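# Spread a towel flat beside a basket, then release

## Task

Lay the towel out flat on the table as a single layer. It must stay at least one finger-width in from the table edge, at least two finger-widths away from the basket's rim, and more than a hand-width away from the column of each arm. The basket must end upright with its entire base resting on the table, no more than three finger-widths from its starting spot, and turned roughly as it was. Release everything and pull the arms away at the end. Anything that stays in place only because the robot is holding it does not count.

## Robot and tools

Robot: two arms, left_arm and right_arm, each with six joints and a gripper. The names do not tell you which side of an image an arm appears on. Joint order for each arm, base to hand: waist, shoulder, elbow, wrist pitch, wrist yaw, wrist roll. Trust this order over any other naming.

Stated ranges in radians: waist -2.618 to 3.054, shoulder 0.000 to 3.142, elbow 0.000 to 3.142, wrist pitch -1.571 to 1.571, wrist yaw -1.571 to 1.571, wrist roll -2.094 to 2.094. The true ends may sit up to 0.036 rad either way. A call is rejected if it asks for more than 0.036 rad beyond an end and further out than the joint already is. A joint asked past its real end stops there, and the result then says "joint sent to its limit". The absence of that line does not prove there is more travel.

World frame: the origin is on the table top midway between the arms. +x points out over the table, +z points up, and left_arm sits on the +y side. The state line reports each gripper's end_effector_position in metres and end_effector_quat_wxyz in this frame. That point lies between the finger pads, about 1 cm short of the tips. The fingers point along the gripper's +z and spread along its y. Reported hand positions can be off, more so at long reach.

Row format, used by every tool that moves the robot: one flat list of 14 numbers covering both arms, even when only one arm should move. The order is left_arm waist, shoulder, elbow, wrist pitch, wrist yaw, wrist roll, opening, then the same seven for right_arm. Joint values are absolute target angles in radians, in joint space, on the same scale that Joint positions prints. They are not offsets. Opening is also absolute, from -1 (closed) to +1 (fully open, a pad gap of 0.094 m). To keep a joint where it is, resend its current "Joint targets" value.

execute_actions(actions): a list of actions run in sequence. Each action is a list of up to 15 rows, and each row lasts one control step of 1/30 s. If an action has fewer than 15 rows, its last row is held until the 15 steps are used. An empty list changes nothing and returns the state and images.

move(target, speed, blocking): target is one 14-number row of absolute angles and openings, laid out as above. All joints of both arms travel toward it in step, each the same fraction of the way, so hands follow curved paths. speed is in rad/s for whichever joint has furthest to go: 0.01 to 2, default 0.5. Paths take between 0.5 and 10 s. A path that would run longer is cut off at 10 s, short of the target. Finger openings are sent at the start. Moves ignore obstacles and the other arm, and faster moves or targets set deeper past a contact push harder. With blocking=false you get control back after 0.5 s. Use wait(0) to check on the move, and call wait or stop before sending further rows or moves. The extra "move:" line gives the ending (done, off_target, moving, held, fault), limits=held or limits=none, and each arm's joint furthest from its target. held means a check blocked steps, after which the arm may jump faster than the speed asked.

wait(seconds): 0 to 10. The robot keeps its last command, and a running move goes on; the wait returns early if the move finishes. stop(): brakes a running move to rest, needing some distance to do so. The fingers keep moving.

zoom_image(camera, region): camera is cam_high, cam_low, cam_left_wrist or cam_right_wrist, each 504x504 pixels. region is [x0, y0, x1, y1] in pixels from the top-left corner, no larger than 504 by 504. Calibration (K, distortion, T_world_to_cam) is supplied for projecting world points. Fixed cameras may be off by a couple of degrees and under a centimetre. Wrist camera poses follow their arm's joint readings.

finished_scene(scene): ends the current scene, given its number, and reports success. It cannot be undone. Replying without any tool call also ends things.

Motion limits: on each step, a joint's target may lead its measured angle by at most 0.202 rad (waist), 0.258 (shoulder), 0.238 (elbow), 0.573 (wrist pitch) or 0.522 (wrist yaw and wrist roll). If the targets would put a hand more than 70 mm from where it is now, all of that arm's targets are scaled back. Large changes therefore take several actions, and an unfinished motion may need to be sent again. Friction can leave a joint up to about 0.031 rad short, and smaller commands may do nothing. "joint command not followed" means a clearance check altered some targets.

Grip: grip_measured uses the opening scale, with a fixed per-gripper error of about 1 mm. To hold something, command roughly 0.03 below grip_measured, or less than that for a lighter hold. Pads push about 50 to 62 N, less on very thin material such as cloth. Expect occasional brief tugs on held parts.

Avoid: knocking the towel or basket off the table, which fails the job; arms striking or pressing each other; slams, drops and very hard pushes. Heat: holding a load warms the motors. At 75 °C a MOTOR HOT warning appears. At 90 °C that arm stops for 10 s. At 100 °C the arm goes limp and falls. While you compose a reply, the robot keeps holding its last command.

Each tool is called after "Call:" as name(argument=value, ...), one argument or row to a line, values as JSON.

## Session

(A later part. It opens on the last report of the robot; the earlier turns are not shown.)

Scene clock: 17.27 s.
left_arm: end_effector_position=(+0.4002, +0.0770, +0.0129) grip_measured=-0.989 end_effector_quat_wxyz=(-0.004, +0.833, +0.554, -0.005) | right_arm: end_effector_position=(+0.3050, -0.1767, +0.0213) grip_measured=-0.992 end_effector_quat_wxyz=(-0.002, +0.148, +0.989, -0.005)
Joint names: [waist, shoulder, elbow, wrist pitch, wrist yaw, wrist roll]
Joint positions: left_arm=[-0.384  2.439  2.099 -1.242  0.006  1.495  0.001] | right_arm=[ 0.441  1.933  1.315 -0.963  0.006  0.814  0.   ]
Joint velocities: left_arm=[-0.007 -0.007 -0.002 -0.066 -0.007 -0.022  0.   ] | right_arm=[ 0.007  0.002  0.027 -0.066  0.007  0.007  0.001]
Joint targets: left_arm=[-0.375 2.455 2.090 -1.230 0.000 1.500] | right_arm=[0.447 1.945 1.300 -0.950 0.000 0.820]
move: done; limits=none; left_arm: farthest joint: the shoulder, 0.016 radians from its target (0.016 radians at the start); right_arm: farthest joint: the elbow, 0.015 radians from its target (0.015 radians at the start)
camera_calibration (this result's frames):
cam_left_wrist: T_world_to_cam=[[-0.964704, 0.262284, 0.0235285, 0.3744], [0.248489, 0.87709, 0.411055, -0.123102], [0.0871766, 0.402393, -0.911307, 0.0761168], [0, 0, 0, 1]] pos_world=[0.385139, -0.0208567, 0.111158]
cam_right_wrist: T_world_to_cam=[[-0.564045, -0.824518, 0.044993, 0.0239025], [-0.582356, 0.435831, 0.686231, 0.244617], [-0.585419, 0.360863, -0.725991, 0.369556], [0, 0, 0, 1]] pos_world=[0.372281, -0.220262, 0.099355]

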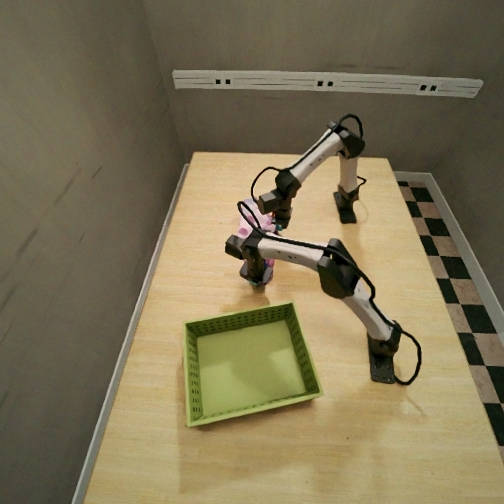

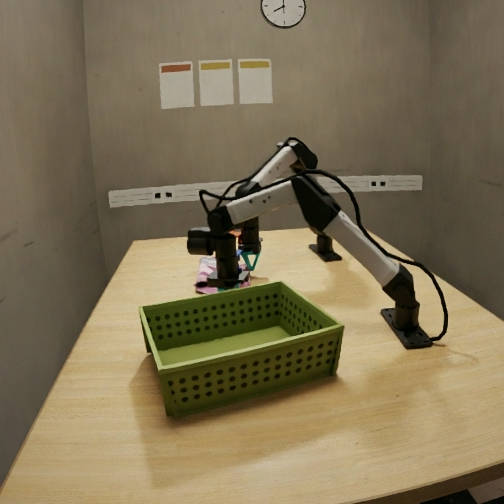

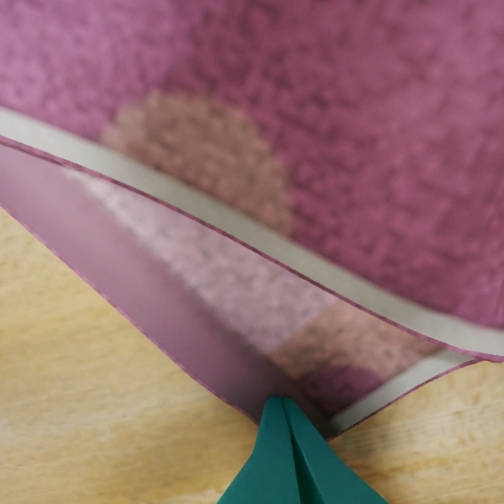

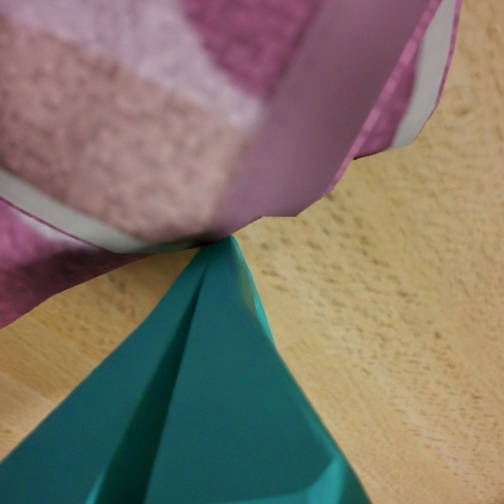

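Call:
move(
  target=[-0.375,2.41,2.09,-1.24,0,1.5,0.15,0.447,1.90,1.315,-0.96,0,0.82,0.6],
  speed=0.1,
)

Call:
move(
  target=[-0.40,2.475,2.09,-1.22,0,1.5,0.15,0.447,1.99,1.375,-0.95,0,0.82,0.6],
  speed=0.1,
)

Scene clock: 18.73 s.
left_arm: end_effector_position=(+0.4004, +0.0769, +0.0129) grip_measured=+0.148 end_effector_quat_wxyz=(-0.003, +0.833, +0.554, -0.005) | right_arm: end_effector_position=(+0.3065, -0.1758, +0.0272) grip_measured=+0.599 end_effector_quat_wxyz=(+0.005, +0.148, +0.989, +0.000)
Joint names: [waist, shoulder, elbow, wrist pitch, wrist yaw, wrist roll]
Joint positions: left_arm=[-0.384  2.439  2.099 -1.241  0.006  1.495  0.054] | right_arm=[ 0.441  1.915  1.315 -0.962  0.006  0.814  0.075]
Joint velocities: left_arm=[-0.002  0.017 -0.002 -0.051 -0.022 -0.037 -0.   ] | right_arm=[ 0.002  0.007  0.002 -0.066  0.007 -0.037  0.001]
Joint targets: left_arm=[-0.375 2.410 2.090 -1.240 0.000 1.500] | right_arm=[0.447 1.900 1.315 -0.960 -0.000 0.820]
move: off_target (left_arm); limits=none; left_arm: farthest joint: the shoulder, 0.029 radians from its target (0.029 radians at the start); right_arm: farthest joint: the shoulder, 0.015 radians from its target (0.033 radians at the start)
camera_calibration (this result's frames):
cam_left_wrist: T_world_to_cam=[[-0.96472, 0.262292, 0.0227822, 0.374599], [0.24821, 0.877233, 0.410919, -0.122965], [0.0877954, 0.402076, -0.911387, 0.0759124], [0, 0, 0, 1]] pos_world=[0.38524, -0.020908, 0.11118]
cam_right_wrist: T_world_to_cam=[[-0.56463, -0.824851, 0.0285398, 0.0257287], [-0.593232, 0.429637, 0.6808, 0.243485], [-0.57382, 0.367469, -0.731913, 0.37213], [0, 0, 0, 1]] pos_world=[0.372506, -0.220134, 0.105868]

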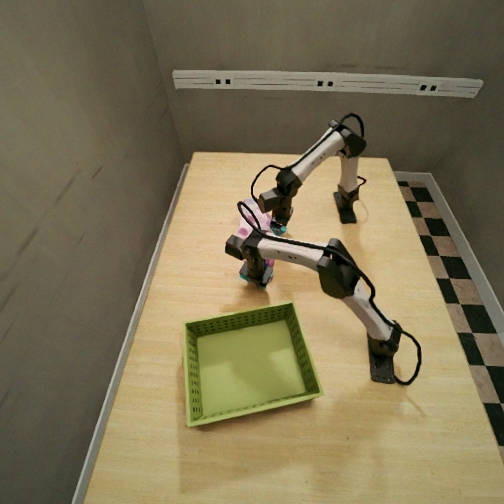

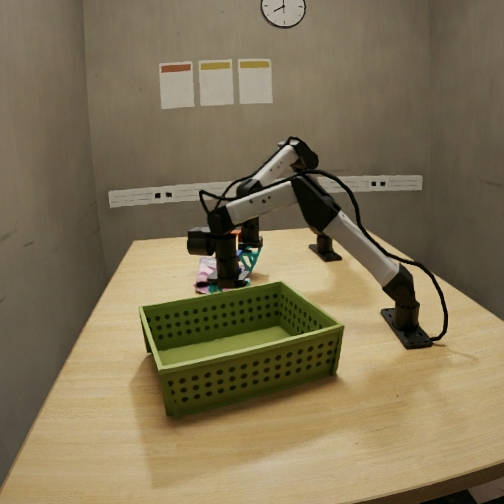

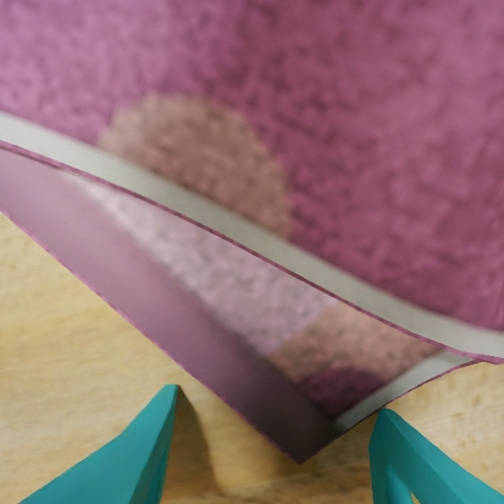

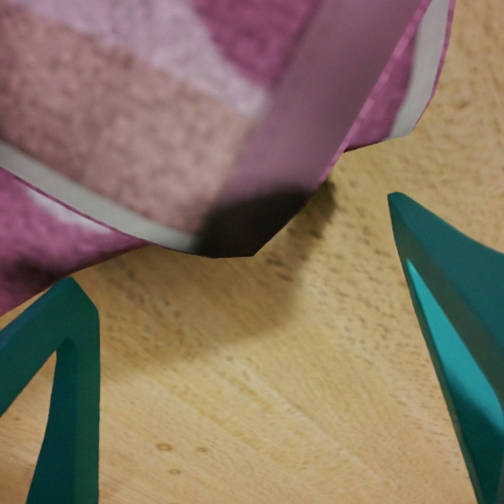

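Scene clock: 19.77 s.
left_arm: end_effector_position=(+0.4012, +0.0754, +0.0111) grip_measured=+0.148 end_effector_quat_wxyz=(-0.003, +0.834, +0.552, -0.002) | right_arm: end_effector_position=(+0.3132, -0.1720, +0.0159) grip_measured=+0.599 end_effector_quat_wxyz=(-0.004, +0.148, +0.989, -0.007)
Joint names: [waist, shoulder, elbow, wrist pitch, wrist yaw, wrist roll]
Joint positions: left_arm=[-0.388  2.443  2.099 -1.234  0.001  1.495  0.054] | right_arm=[ 0.441  1.978  1.355 -0.962  0.006  0.814  0.075]
Joint velocities: left_arm=[ 0.007  0.007  0.002 -0.037 -0.066  0.095  0.   ] | right_arm=[-0.007 -0.012  0.002 -0.037  0.022 -0.037  0.002]
Joint targets: left_arm=[-0.400 2.475 2.090 -1.220 -0.000 1.500] | right_arm=[0.447 1.990 1.375 -0.950 0.000 0.820]
move: off_target (left_arm); limits=none; left_arm: farthest joint: the shoulder, 0.032 radians from its target (0.036 radians at the start); right_arm: farthest joint: the elbow, 0.020 radians from its target (0.060 radians at the start)
camera_calibration (this result's frames):
cam_left_wrist: T_world_to_cam=[[-0.963705, 0.266328, 0.018479, 0.375128], [0.2498, 0.875148, 0.414387, -0.121618], [0.094191, 0.403963, -0.909913, 0.0721523], [0, 0, 0, 1]] pos_world=[0.385097, -0.0226202, 0.109117]
cam_right_wrist: T_world_to_cam=[[-0.563874, -0.82442, 0.0487616, 0.0324644], [-0.579852, 0.437258, 0.687443, 0.250513], [-0.588063, 0.359357, -0.724599, 0.369244], [0, 0, 0, 1]] pos_world=[0.380705, -0.215464, 0.0937573]

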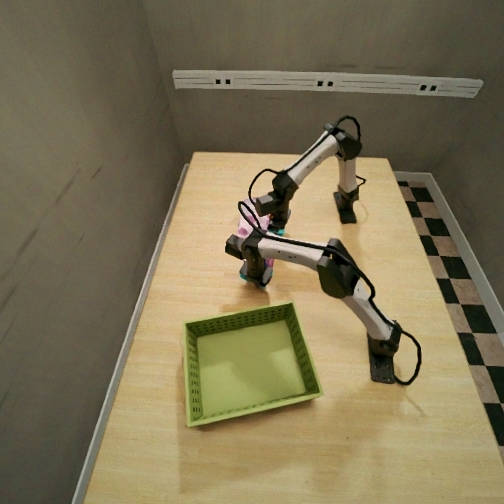

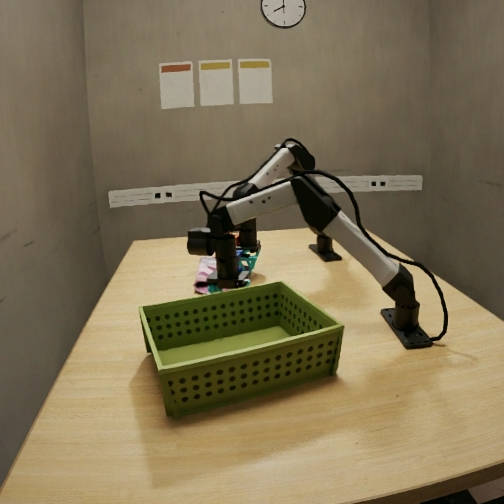

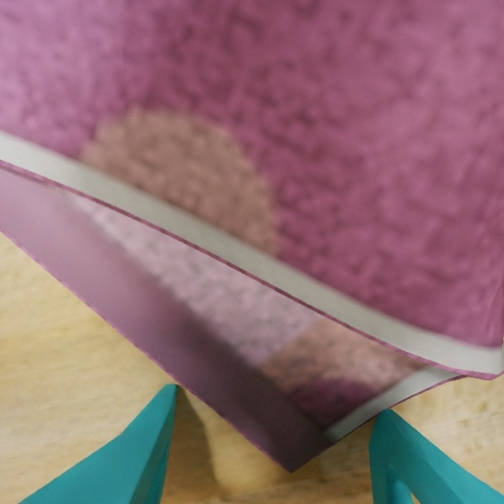

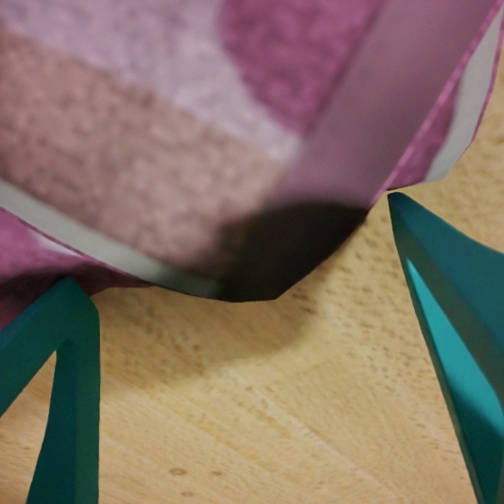

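Call:
move(
  target=[-0.40,2.475,2.09,-1.22,0,1.5,-1,0.447,1.99,1.375,-0.95,0,0.82,-1],
)

Scene clock: 21.67 s.
left_arm: end_effector_position=(+0.4015, +0.0752, +0.0103) grip_measured=-0.973 end_effector_quat_wxyz=(-0.003, +0.834, +0.552, -0.002) | right_arm: end_effector_position=(+0.3132, -0.1720, +0.0159) grip_measured=-0.992 end_effector_quat_wxyz=(-0.004, +0.148, +0.989, -0.007)
Joint names: [waist, shoulder, elbow, wrist pitch, wrist yaw, wrist roll]
Joint positions: left_arm=[-0.388  2.445  2.099 -1.232  0.001  1.495  0.001] | right_arm=[ 0.441  1.978  1.355 -0.962  0.006  0.814  0.   ]
Joint velocities: left_arm=[ 0.002 -0.002 -0.007 -0.037 -0.007 -0.066 -0.001] | right_arm=[ 0.017 -0.002 -0.012 -0.022  0.051  0.022  0.   ]
Joint targets: left_arm=[-0.400 2.475 2.090 -1.220 -0.000 1.500] | right_arm=[0.447 1.990 1.375 -0.950 0.000 0.820]
move: off_target (left_arm); limits=none; left_arm: farthest joint: the shoulder, 0.030 radians from its target (0.032 radians at the start); right_arm: farthest joint: the elbow, 0.020 radians from its target (0.020 radians at the start)
camera_calibration (this result's frames):
cam_left_wrist: T_world_to_cam=[[-0.963711, 0.266331, 0.0181057, 0.375508], [0.24966, 0.87522, 0.414318, -0.121142], [0.0944993, 0.403803, -0.909952, 0.071291], [0, 0, 0, 1]] pos_world=[0.385389, -0.0227714, 0.108264]
cam_right_wrist: T_world_to_cam=[[-0.56389, -0.824429, 0.0484191, 0.0325575], [-0.580079, 0.437128, 0.687333, 0.250592], [-0.587823, 0.359493, -0.724726, 0.369224], [0, 0, 0, 1]] pos_world=[0.38076, -0.215433, 0.0937702]

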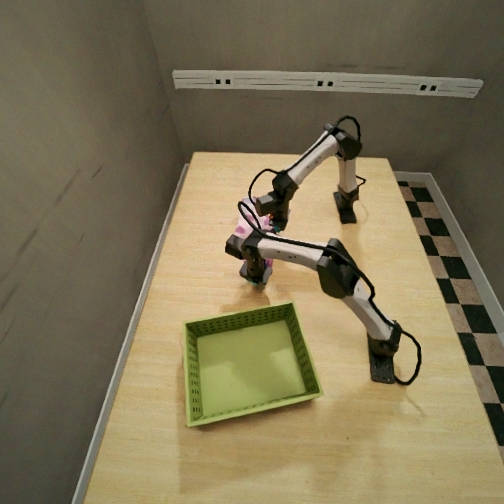

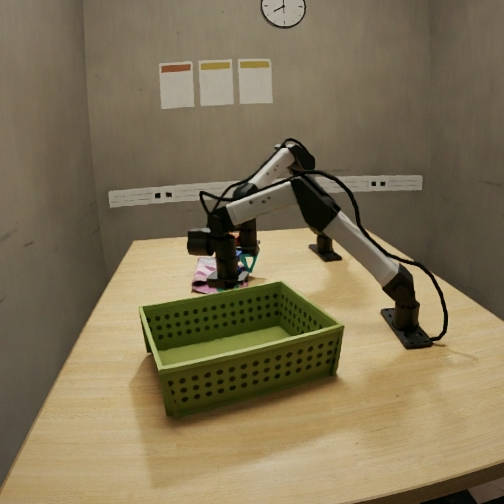

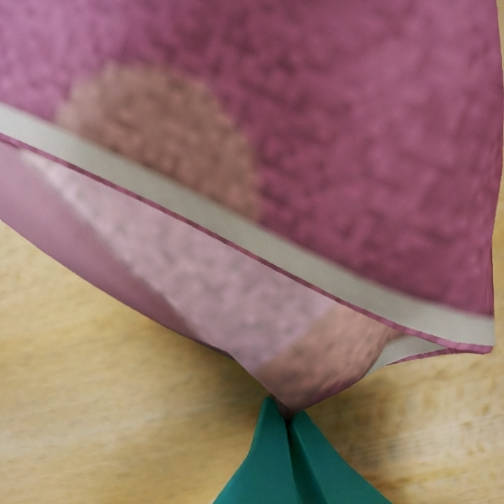

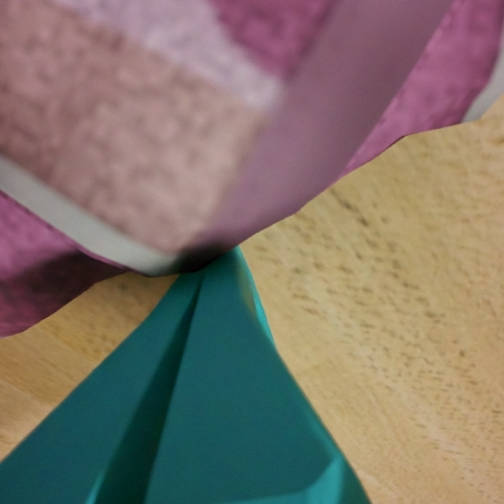

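Call:
move(
  target=[-0.40,2.46,2.09,-1.22,0,1.5,-1,0.40,1.518,1.05,-1.09,0,1.2,-1],
  speed=0.6,
)

Call:
move(
  target=[-0.40,2.46,2.09,-1.22,0,1.5,-1,0.355,1.44,0.32,0.46,0,1.57,-0.45],
  speed=0.9,
)

Call:
zoom_image(
  camera="cam_low",
  region=[200,210,320,300],
)

Scene clock: 24.73 s.
left_arm: end_effector_position=(+0.4015, +0.0752, +0.0103) grip_measured=-0.973 end_effector_quat_wxyz=(-0.003, +0.834, +0.552, -0.002) | right_arm: end_effector_position=(+0.2357, -0.2260, +0.0756) grip_measured=-0.992 end_effector_quat_wxyz=(+0.010, +0.347, +0.938, +0.007)
Joint names: [waist, shoulder, elbow, wrist pitch, wrist yaw, wrist roll]
Joint positions: left_arm=[-0.388  2.445  2.099 -1.232  0.001  1.495  0.001] | right_arm=[ 0.408  1.529  1.066 -1.083  0.006  1.193  0.   ]
Joint velocities: left_arm=[ 0.002  0.007  0.007 -0.007  0.007 -0.007 -0.003] | right_arm=[-0.012 -0.002  0.002  0.022 -0.037 -0.007 -0.001]
Joint targets: left_arm=[-0.400 2.460 2.090 -1.220 -0.000 1.500] | right_arm=[0.400 1.518 1.050 -1.090 -0.000 1.200]
move: done; limits=none; left_arm: farthest joint: the shoulder, 0.015 radians from its target (0.015 radians at the start); right_arm: farthest joint: the elbow, 0.016 radians from its target (0.305 radians at the start)
camera_calibration (this result's frames):
cam_left_wrist: T_world_to_cam=[[-0.963711, 0.266331, 0.0181057, 0.375508], [0.24966, 0.87522, 0.414318, -0.121142], [0.0944993, 0.403803, -0.909952, 0.071291], [0, 0, 0, 1]] pos_world=[0.385389, -0.0227714, 0.108264]
cam_right_wrist: T_world_to_cam=[[-0.848164, -0.529651, 0.00934268, 0.0780023], [-0.382032, 0.623799, 0.681855, 0.18411], [-0.366974, 0.574756, -0.731427, 0.38344], [0, 0, 0, 1]] pos_world=[0.277207, -0.293918, 0.154193]

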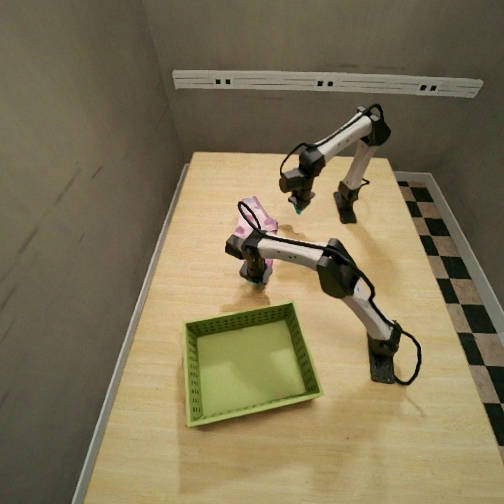

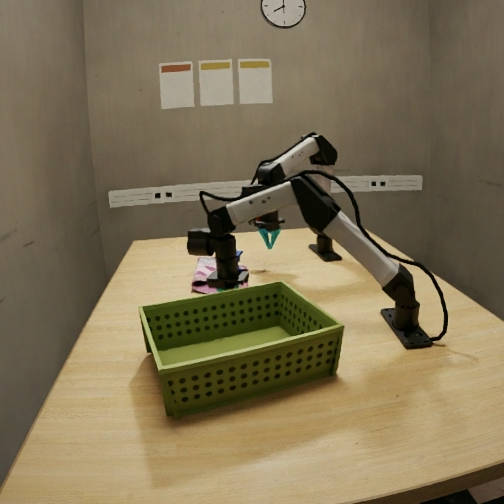

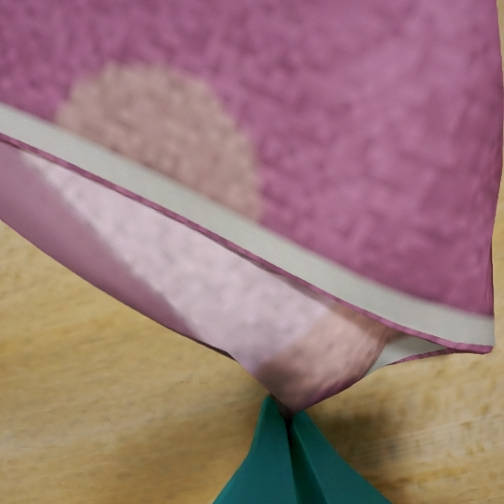

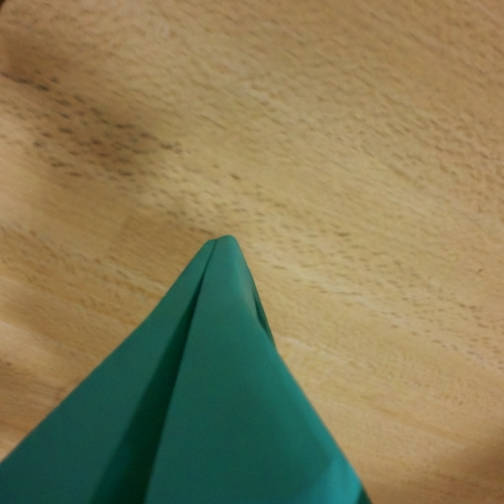

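Scene clock: 27.33 s.
left_arm: end_effector_position=(+0.4015, +0.0752, +0.0103) grip_measured=-0.973 end_effector_quat_wxyz=(-0.003, +0.834, +0.552, -0.002) | right_arm: end_effector_position=(+0.3136, -0.2023, +0.0260) grip_measured=-0.451 end_effector_quat_wxyz=(+0.234, +0.483, +0.763, +0.362)
Joint names: [waist, shoulder, elbow, wrist pitch, wrist yaw, wrist roll]
Joint positions: left_arm=[-0.388  2.445  2.099 -1.232  0.001  1.495  0.001] | right_arm=[0.363 1.458 0.333 0.445 0.006 1.566 0.026]
Joint velocities: left_arm=[-0.017 -0.012  0.007  0.066  0.007  0.037  0.   ] | right_arm=[ 0.017 -0.007 -0.017  0.007  0.007 -0.066 -0.001]
Joint targets: left_arm=[-0.400 2.460 2.090 -1.220 -0.000 1.500] | right_arm=[0.355 1.440 0.320 0.460 0.000 1.570]
move: done; limits=none; left_arm: farthest joint: the shoulder, 0.015 radians from its target (0.015 radians at the start); right_arm: farthest joint: the shoulder, 0.018 radians from its target (0.089 radians at the start)
camera_calibration (this result's frames):
cam_left_wrist: T_world_to_cam=[[-0.963711, 0.266331, 0.0181057, 0.375508], [0.24966, 0.87522, 0.414318, -0.121142], [0.0944993, 0.403803, -0.909952, 0.071291], [0, 0, 0, 1]] pos_world=[0.385389, -0.0227714, 0.108264]
cam_right_wrist: T_world_to_cam=[[-0.691047, 0.000123825, -0.72281, 0.233998], [-0.640818, 0.462498, 0.612738, 0.28321], [0.334374, 0.88662, -0.319529, 0.194616], [0, 0, 0, 1]] pos_world=[0.278115, -0.303563, 0.0577881]

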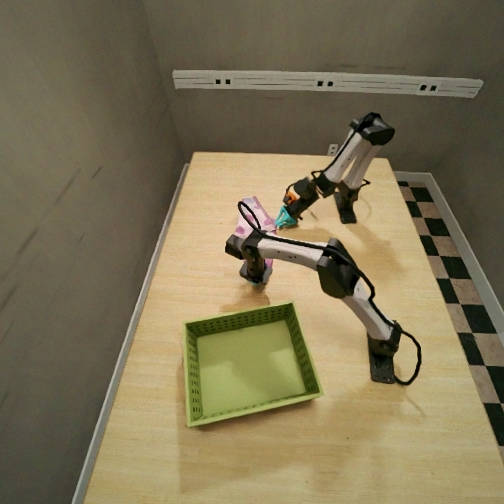

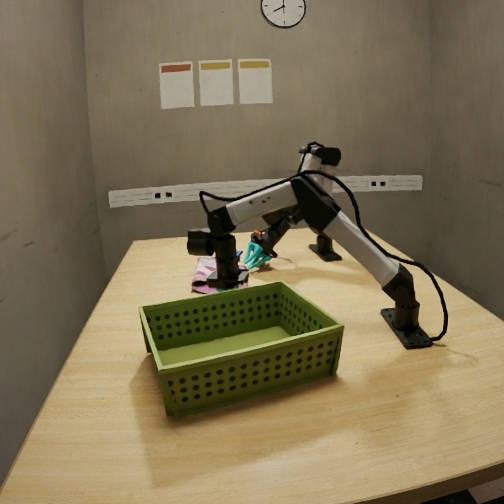

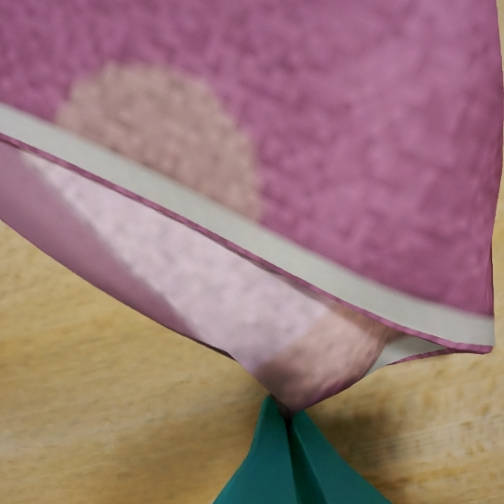

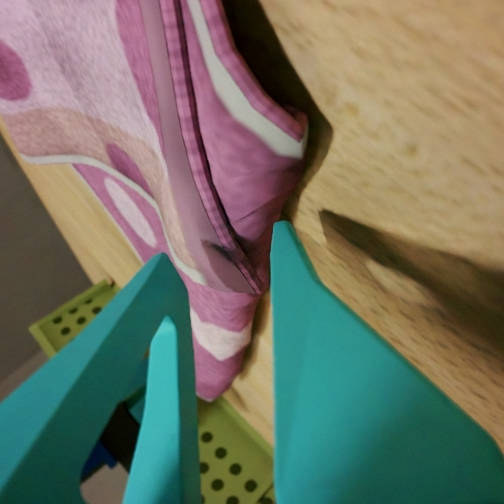

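Region (200, 210, 320, 300) of cam_low's 504x504 image, scaled by 4.200, with more detail than that image has; it fills the top 378 rows of this view, and the rest is white.

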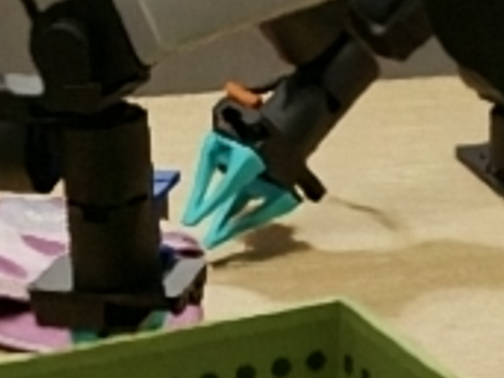

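Call:
move(
  target=[-0.40,2.46,2.09,-1.22,0,1.5,-1,0.435,1.46,0.33,0.45,0,1.57,-0.45],
  speed=0.2,
)

Call:
move(
  target=[-0.40,2.46,2.09,-1.22,0,1.5,-1,0.435,1.565,0.445,0.45,0,1.57,-0.45],
  speed=0.15,
)

Call:
zoom_image(
  camera="cam_low",
  region=[210,230,290,290],
)

Scene clock: 28.93 s.
left_arm: end_effector_position=(+0.4015, +0.0752, +0.0103) grip_measured=-0.973 end_effector_quat_wxyz=(-0.003, +0.834, +0.552, -0.002) | right_arm: end_effector_position=(+0.3037, -0.1828, +0.0261) grip_measured=-0.451 end_effector_quat_wxyz=(+0.222, +0.458, +0.778, +0.369)
Joint names: [waist, shoulder, elbow, wrist pitch, wrist yaw, wrist roll]
Joint positions: left_arm=[-0.388  2.445  2.099 -1.232  0.001  1.495  0.001] | right_arm=[0.427 1.458 0.333 0.445 0.006 1.566 0.026]
Joint velocities: left_arm=[-0.007 -0.002  0.007 -0.007  0.007  0.022 -0.   ] | right_arm=[-0.012 -0.007  0.017 -0.007  0.037 -0.007 -0.   ]
Joint targets: left_arm=[-0.400 2.460 2.090 -1.220 0.000 1.500] | right_arm=[0.435 1.460 0.330 0.450 0.000 1.570]
move: done; limits=none; left_arm: farthest joint: the shoulder, 0.015 radians from its target (0.015 radians at the start); right_arm: farthest joint: the waist, 0.008 radians from its target (0.072 radians at the start)
camera_calibration (this result's frames):
cam_left_wrist: T_world_to_cam=[[-0.963711, 0.266331, 0.0181057, 0.375508], [0.24966, 0.87522, 0.414318, -0.121142], [0.0944993, 0.403803, -0.909952, 0.071291], [0, 0, 0, 1]] pos_world=[0.385389, -0.0227714, 0.108264]
cam_right_wrist: T_world_to_cam=[[-0.689395, -0.0440007, -0.723048, 0.21869], [-0.669327, 0.420395, 0.612592, 0.268794], [0.277011, 0.906274, -0.319269, 0.201616], [0, 0, 0, 1]] pos_world=[0.274825, -0.286096, 0.0578323]

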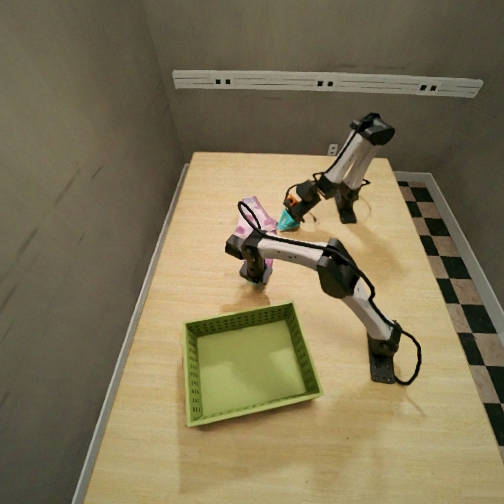

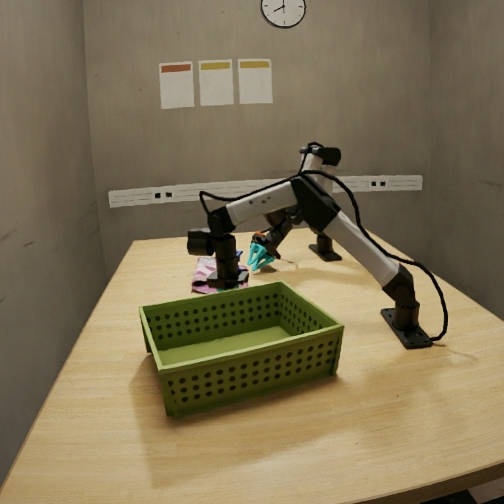

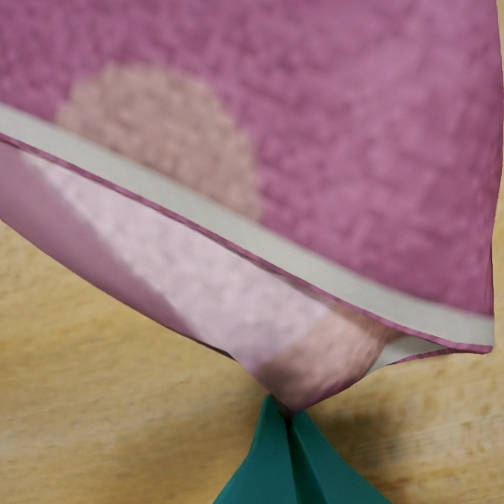

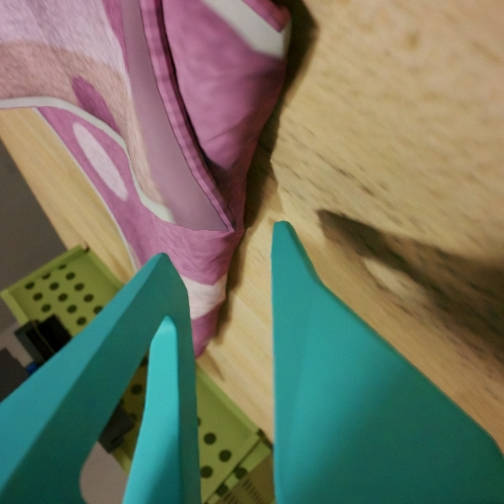

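Scene clock: 30.00 s.
left_arm: end_effector_position=(+0.4015, +0.0752, +0.0103) grip_measured=-0.973 end_effector_quat_wxyz=(-0.003, +0.834, +0.552, -0.002) | right_arm: end_effector_position=(+0.3249, -0.1711, +0.0273) grip_measured=-0.451 end_effector_quat_wxyz=(+0.222, +0.458, +0.778, +0.369)
Joint names: [waist, shoulder, elbow, wrist pitch, wrist yaw, wrist roll]
Joint positions: left_arm=[-0.388  2.445  2.099 -1.232  0.001  1.495  0.001] | right_arm=[0.427 1.551 0.426 0.445 0.006 1.566 0.026]
Joint velocities: left_arm=[-0.017 -0.017 -0.002  0.007  0.007 -0.022 -0.   ] | right_arm=[-0.012 -0.017 -0.022 -0.022 -0.051  0.037  0.001]
Joint targets: left_arm=[-0.400 2.460 2.090 -1.220 0.000 1.500] | right_arm=[0.435 1.565 0.445 0.450 -0.000 1.570]
move: done; limits=none; left_arm: farthest joint: the shoulder, 0.015 radians from its target (0.015 radians at the start); right_arm: farthest joint: the elbow, 0.019 radians from its target (0.112 radians at the start)
camera_calibration (this result's frames):
cam_left_wrist: T_world_to_cam=[[-0.963711, 0.266331, 0.0181057, 0.375508], [0.24966, 0.87522, 0.414318, -0.121142], [0.0944993, 0.403803, -0.909952, 0.071291], [0, 0, 0, 1]] pos_world=[0.385389, -0.0227714, 0.108264]
cam_right_wrist: T_world_to_cam=[[-0.690119, -0.0444001, -0.722332, 0.234874], [-0.668713, 0.420734, 0.61303, 0.277123], [0.276691, 0.906097, -0.320047, 0.185667], [0, 0, 0, 1]] pos_world=[0.296034, -0.274399, 0.059195]

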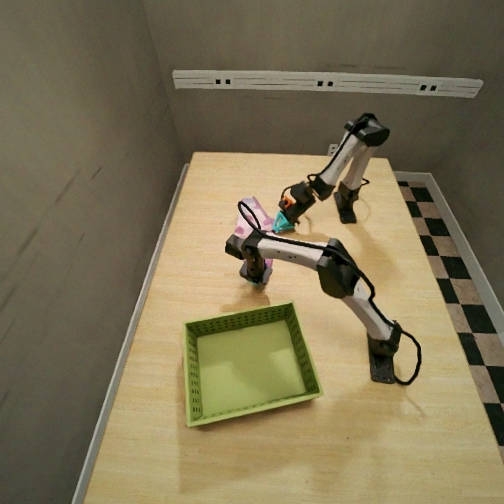

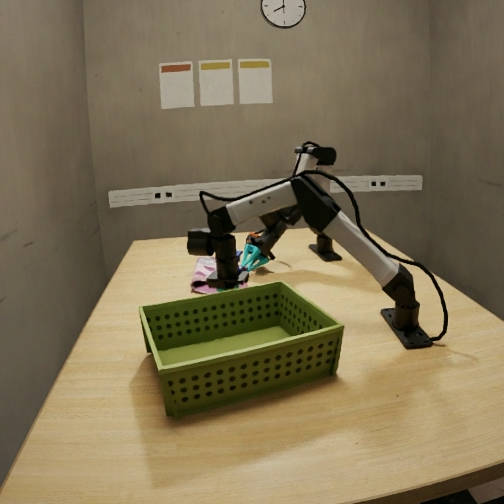

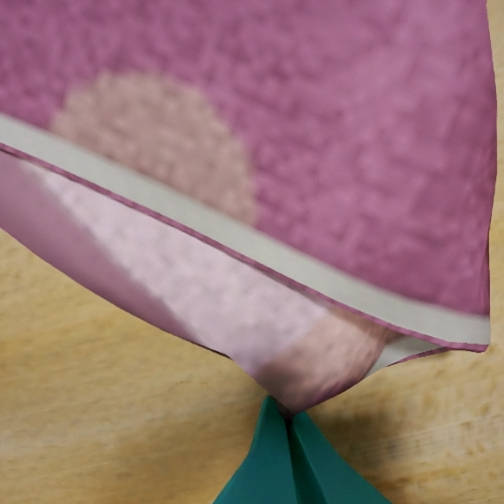

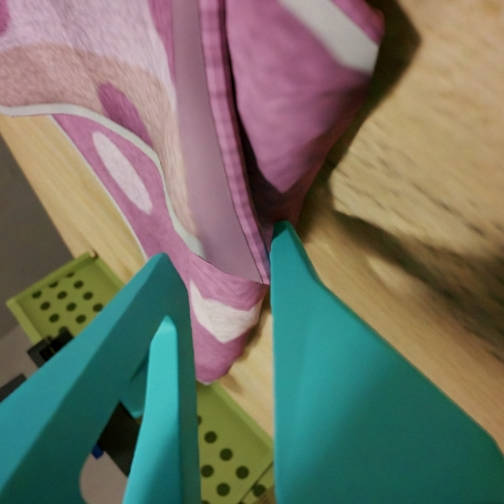

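Region (210, 230, 290, 290) of cam_low's 504x504 image, scaled by 6.300, with more detail than that image has; it fills the top 378 rows of this view, and the rest is white.

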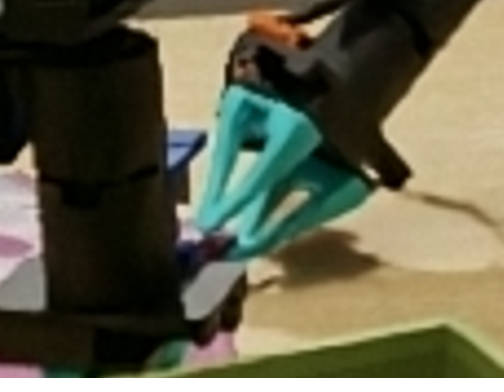

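Call:
execute_actions(
  actions=[],
)

Call:
execute_actions(
  actions=[
    [[-0.40,2.46,2.09,-1.22,0,1.5,-1,0.435,1.565,0.445,0.45,0,1.57,-1]],
    [[-0.40,2.46,2.09,-1.22,0,1.5,-1,0.435,1.565,0.445,0.45,0,1.57,-1]],
  ],
)

Scene clock: 32.50 s.
left_arm: end_effector_position=(+0.4015, +0.0752, +0.0103) grip_measured=-0.973 end_effector_quat_wxyz=(-0.003, +0.834, +0.552, -0.002) | right_arm: end_effector_position=(+0.3249, -0.1711, +0.0273) grip_measured=-0.451 end_effector_quat_wxyz=(+0.222, +0.458, +0.778, +0.369)
Joint names: [waist, shoulder, elbow, wrist pitch, wrist yaw, wrist roll]
Joint positions: left_arm=[-0.388  2.445  2.099 -1.232  0.001  1.495  0.001] | right_arm=[0.427 1.551 0.426 0.445 0.006 1.566 0.026]
Joint velocities: left_arm=[ 0.002  0.012 -0.007 -0.022  0.051 -0.007 -0.   ] | right_arm=[-0.007  0.012  0.012 -0.037 -0.007  0.007  0.001]
Joint targets: left_arm=[-0.400 2.460 2.090 -1.220 -0.000 1.500] | right_arm=[0.435 1.565 0.445 0.450 0.000 1.570]
camera_calibration (this result's frames):
cam_left_wrist: T_world_to_cam=[[-0.963711, 0.266331, 0.0181057, 0.375508], [0.24966, 0.87522, 0.414318, -0.121142], [0.0944993, 0.403803, -0.909952, 0.071291], [0, 0, 0, 1]] pos_world=[0.385389, -0.0227714, 0.108264]
cam_right_wrist: T_world_to_cam=[[-0.690119, -0.0444001, -0.722332, 0.234874], [-0.668713, 0.420734, 0.61303, 0.277123], [0.276691, 0.906097, -0.320047, 0.185667], [0, 0, 0, 1]] pos_world=[0.296034, -0.274399, 0.059195]

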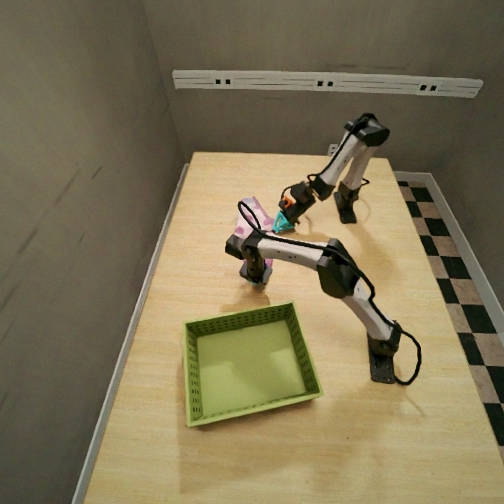

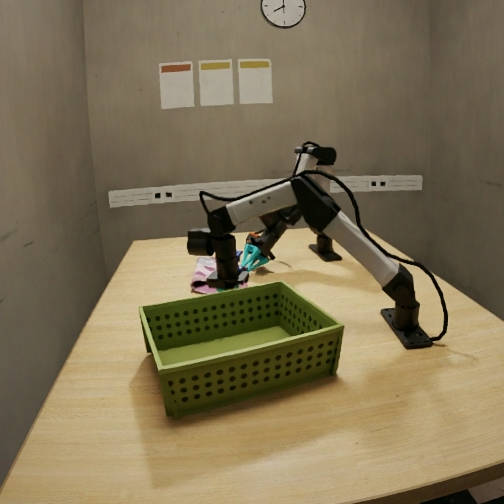

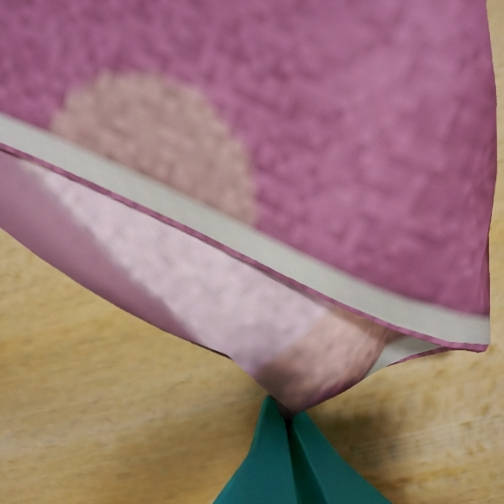

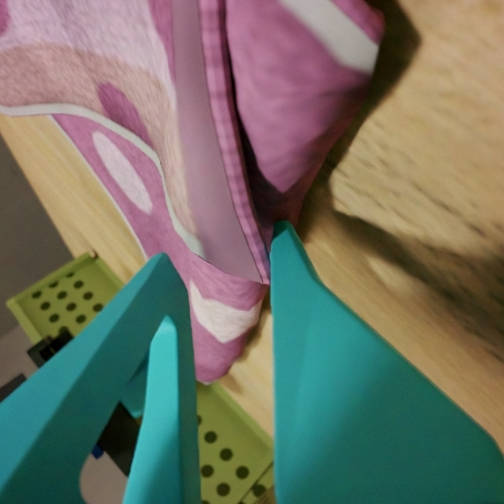

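Scene clock: 33.50 s.
left_arm: end_effector_position=(+0.4015, +0.0752, +0.0103) grip_measured=-0.973 end_effector_quat_wxyz=(-0.003, +0.834, +0.552, -0.002) | right_arm: end_effector_position=(+0.3249, -0.1711, +0.0273) grip_measured=-0.980 end_effector_quat_wxyz=(+0.222, +0.458, +0.778, +0.369)
Joint names: [waist, shoulder, elbow, wrist pitch, wrist yaw, wrist roll]
Joint positions: left_arm=[-0.388  2.445  2.099 -1.232  0.001  1.495  0.001] | right_arm=[0.427 1.551 0.426 0.445 0.006 1.566 0.001]
Joint velocities: left_arm=[-0.017  0.002 -0.002  0.022 -0.022 -0.022  0.001] | right_arm=[-0.022 -0.007  0.012  0.007 -0.066  0.066 -0.   ]
Joint targets: left_arm=[-0.400 2.460 2.090 -1.220 -0.000 1.500] | right_arm=[0.435 1.565 0.445 0.450 -0.000 1.570]
camera_calibration (this result's frames):
cam_left_wrist: T_world_to_cam=[[-0.963711, 0.266331, 0.0181057, 0.375508], [0.24966, 0.87522, 0.414318, -0.121142], [0.0944993, 0.403803, -0.909952, 0.071291], [0, 0, 0, 1]] pos_world=[0.385389, -0.0227714, 0.108264]
cam_right_wrist: T_world_to_cam=[[-0.690232, -0.0440462, -0.722246, 0.234969], [-0.668526, 0.420735, 0.613234, 0.277056], [0.276864, 0.906114, -0.31985, 0.185609], [0, 0, 0, 1]] pos_world=[0.296014, -0.2744, 0.0591722]

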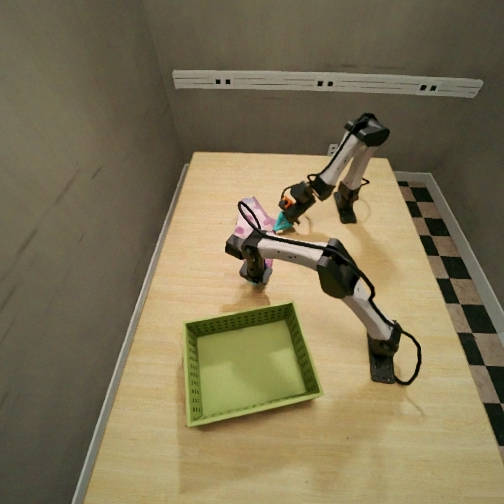

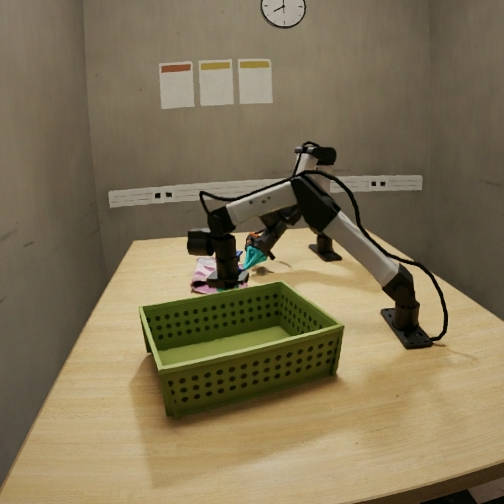

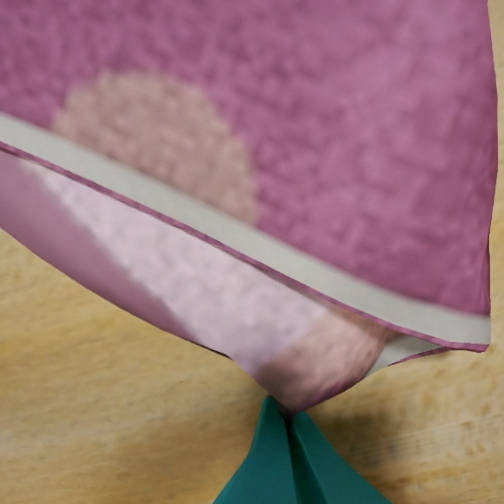

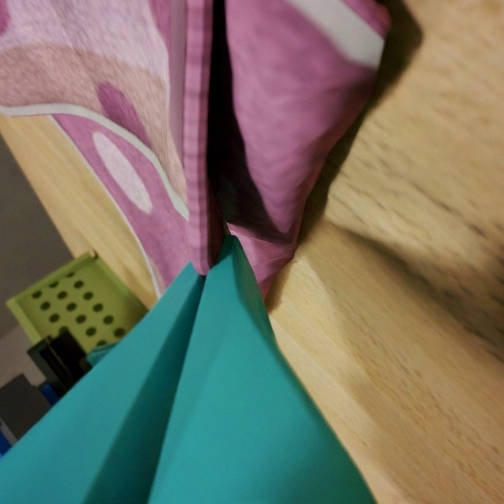

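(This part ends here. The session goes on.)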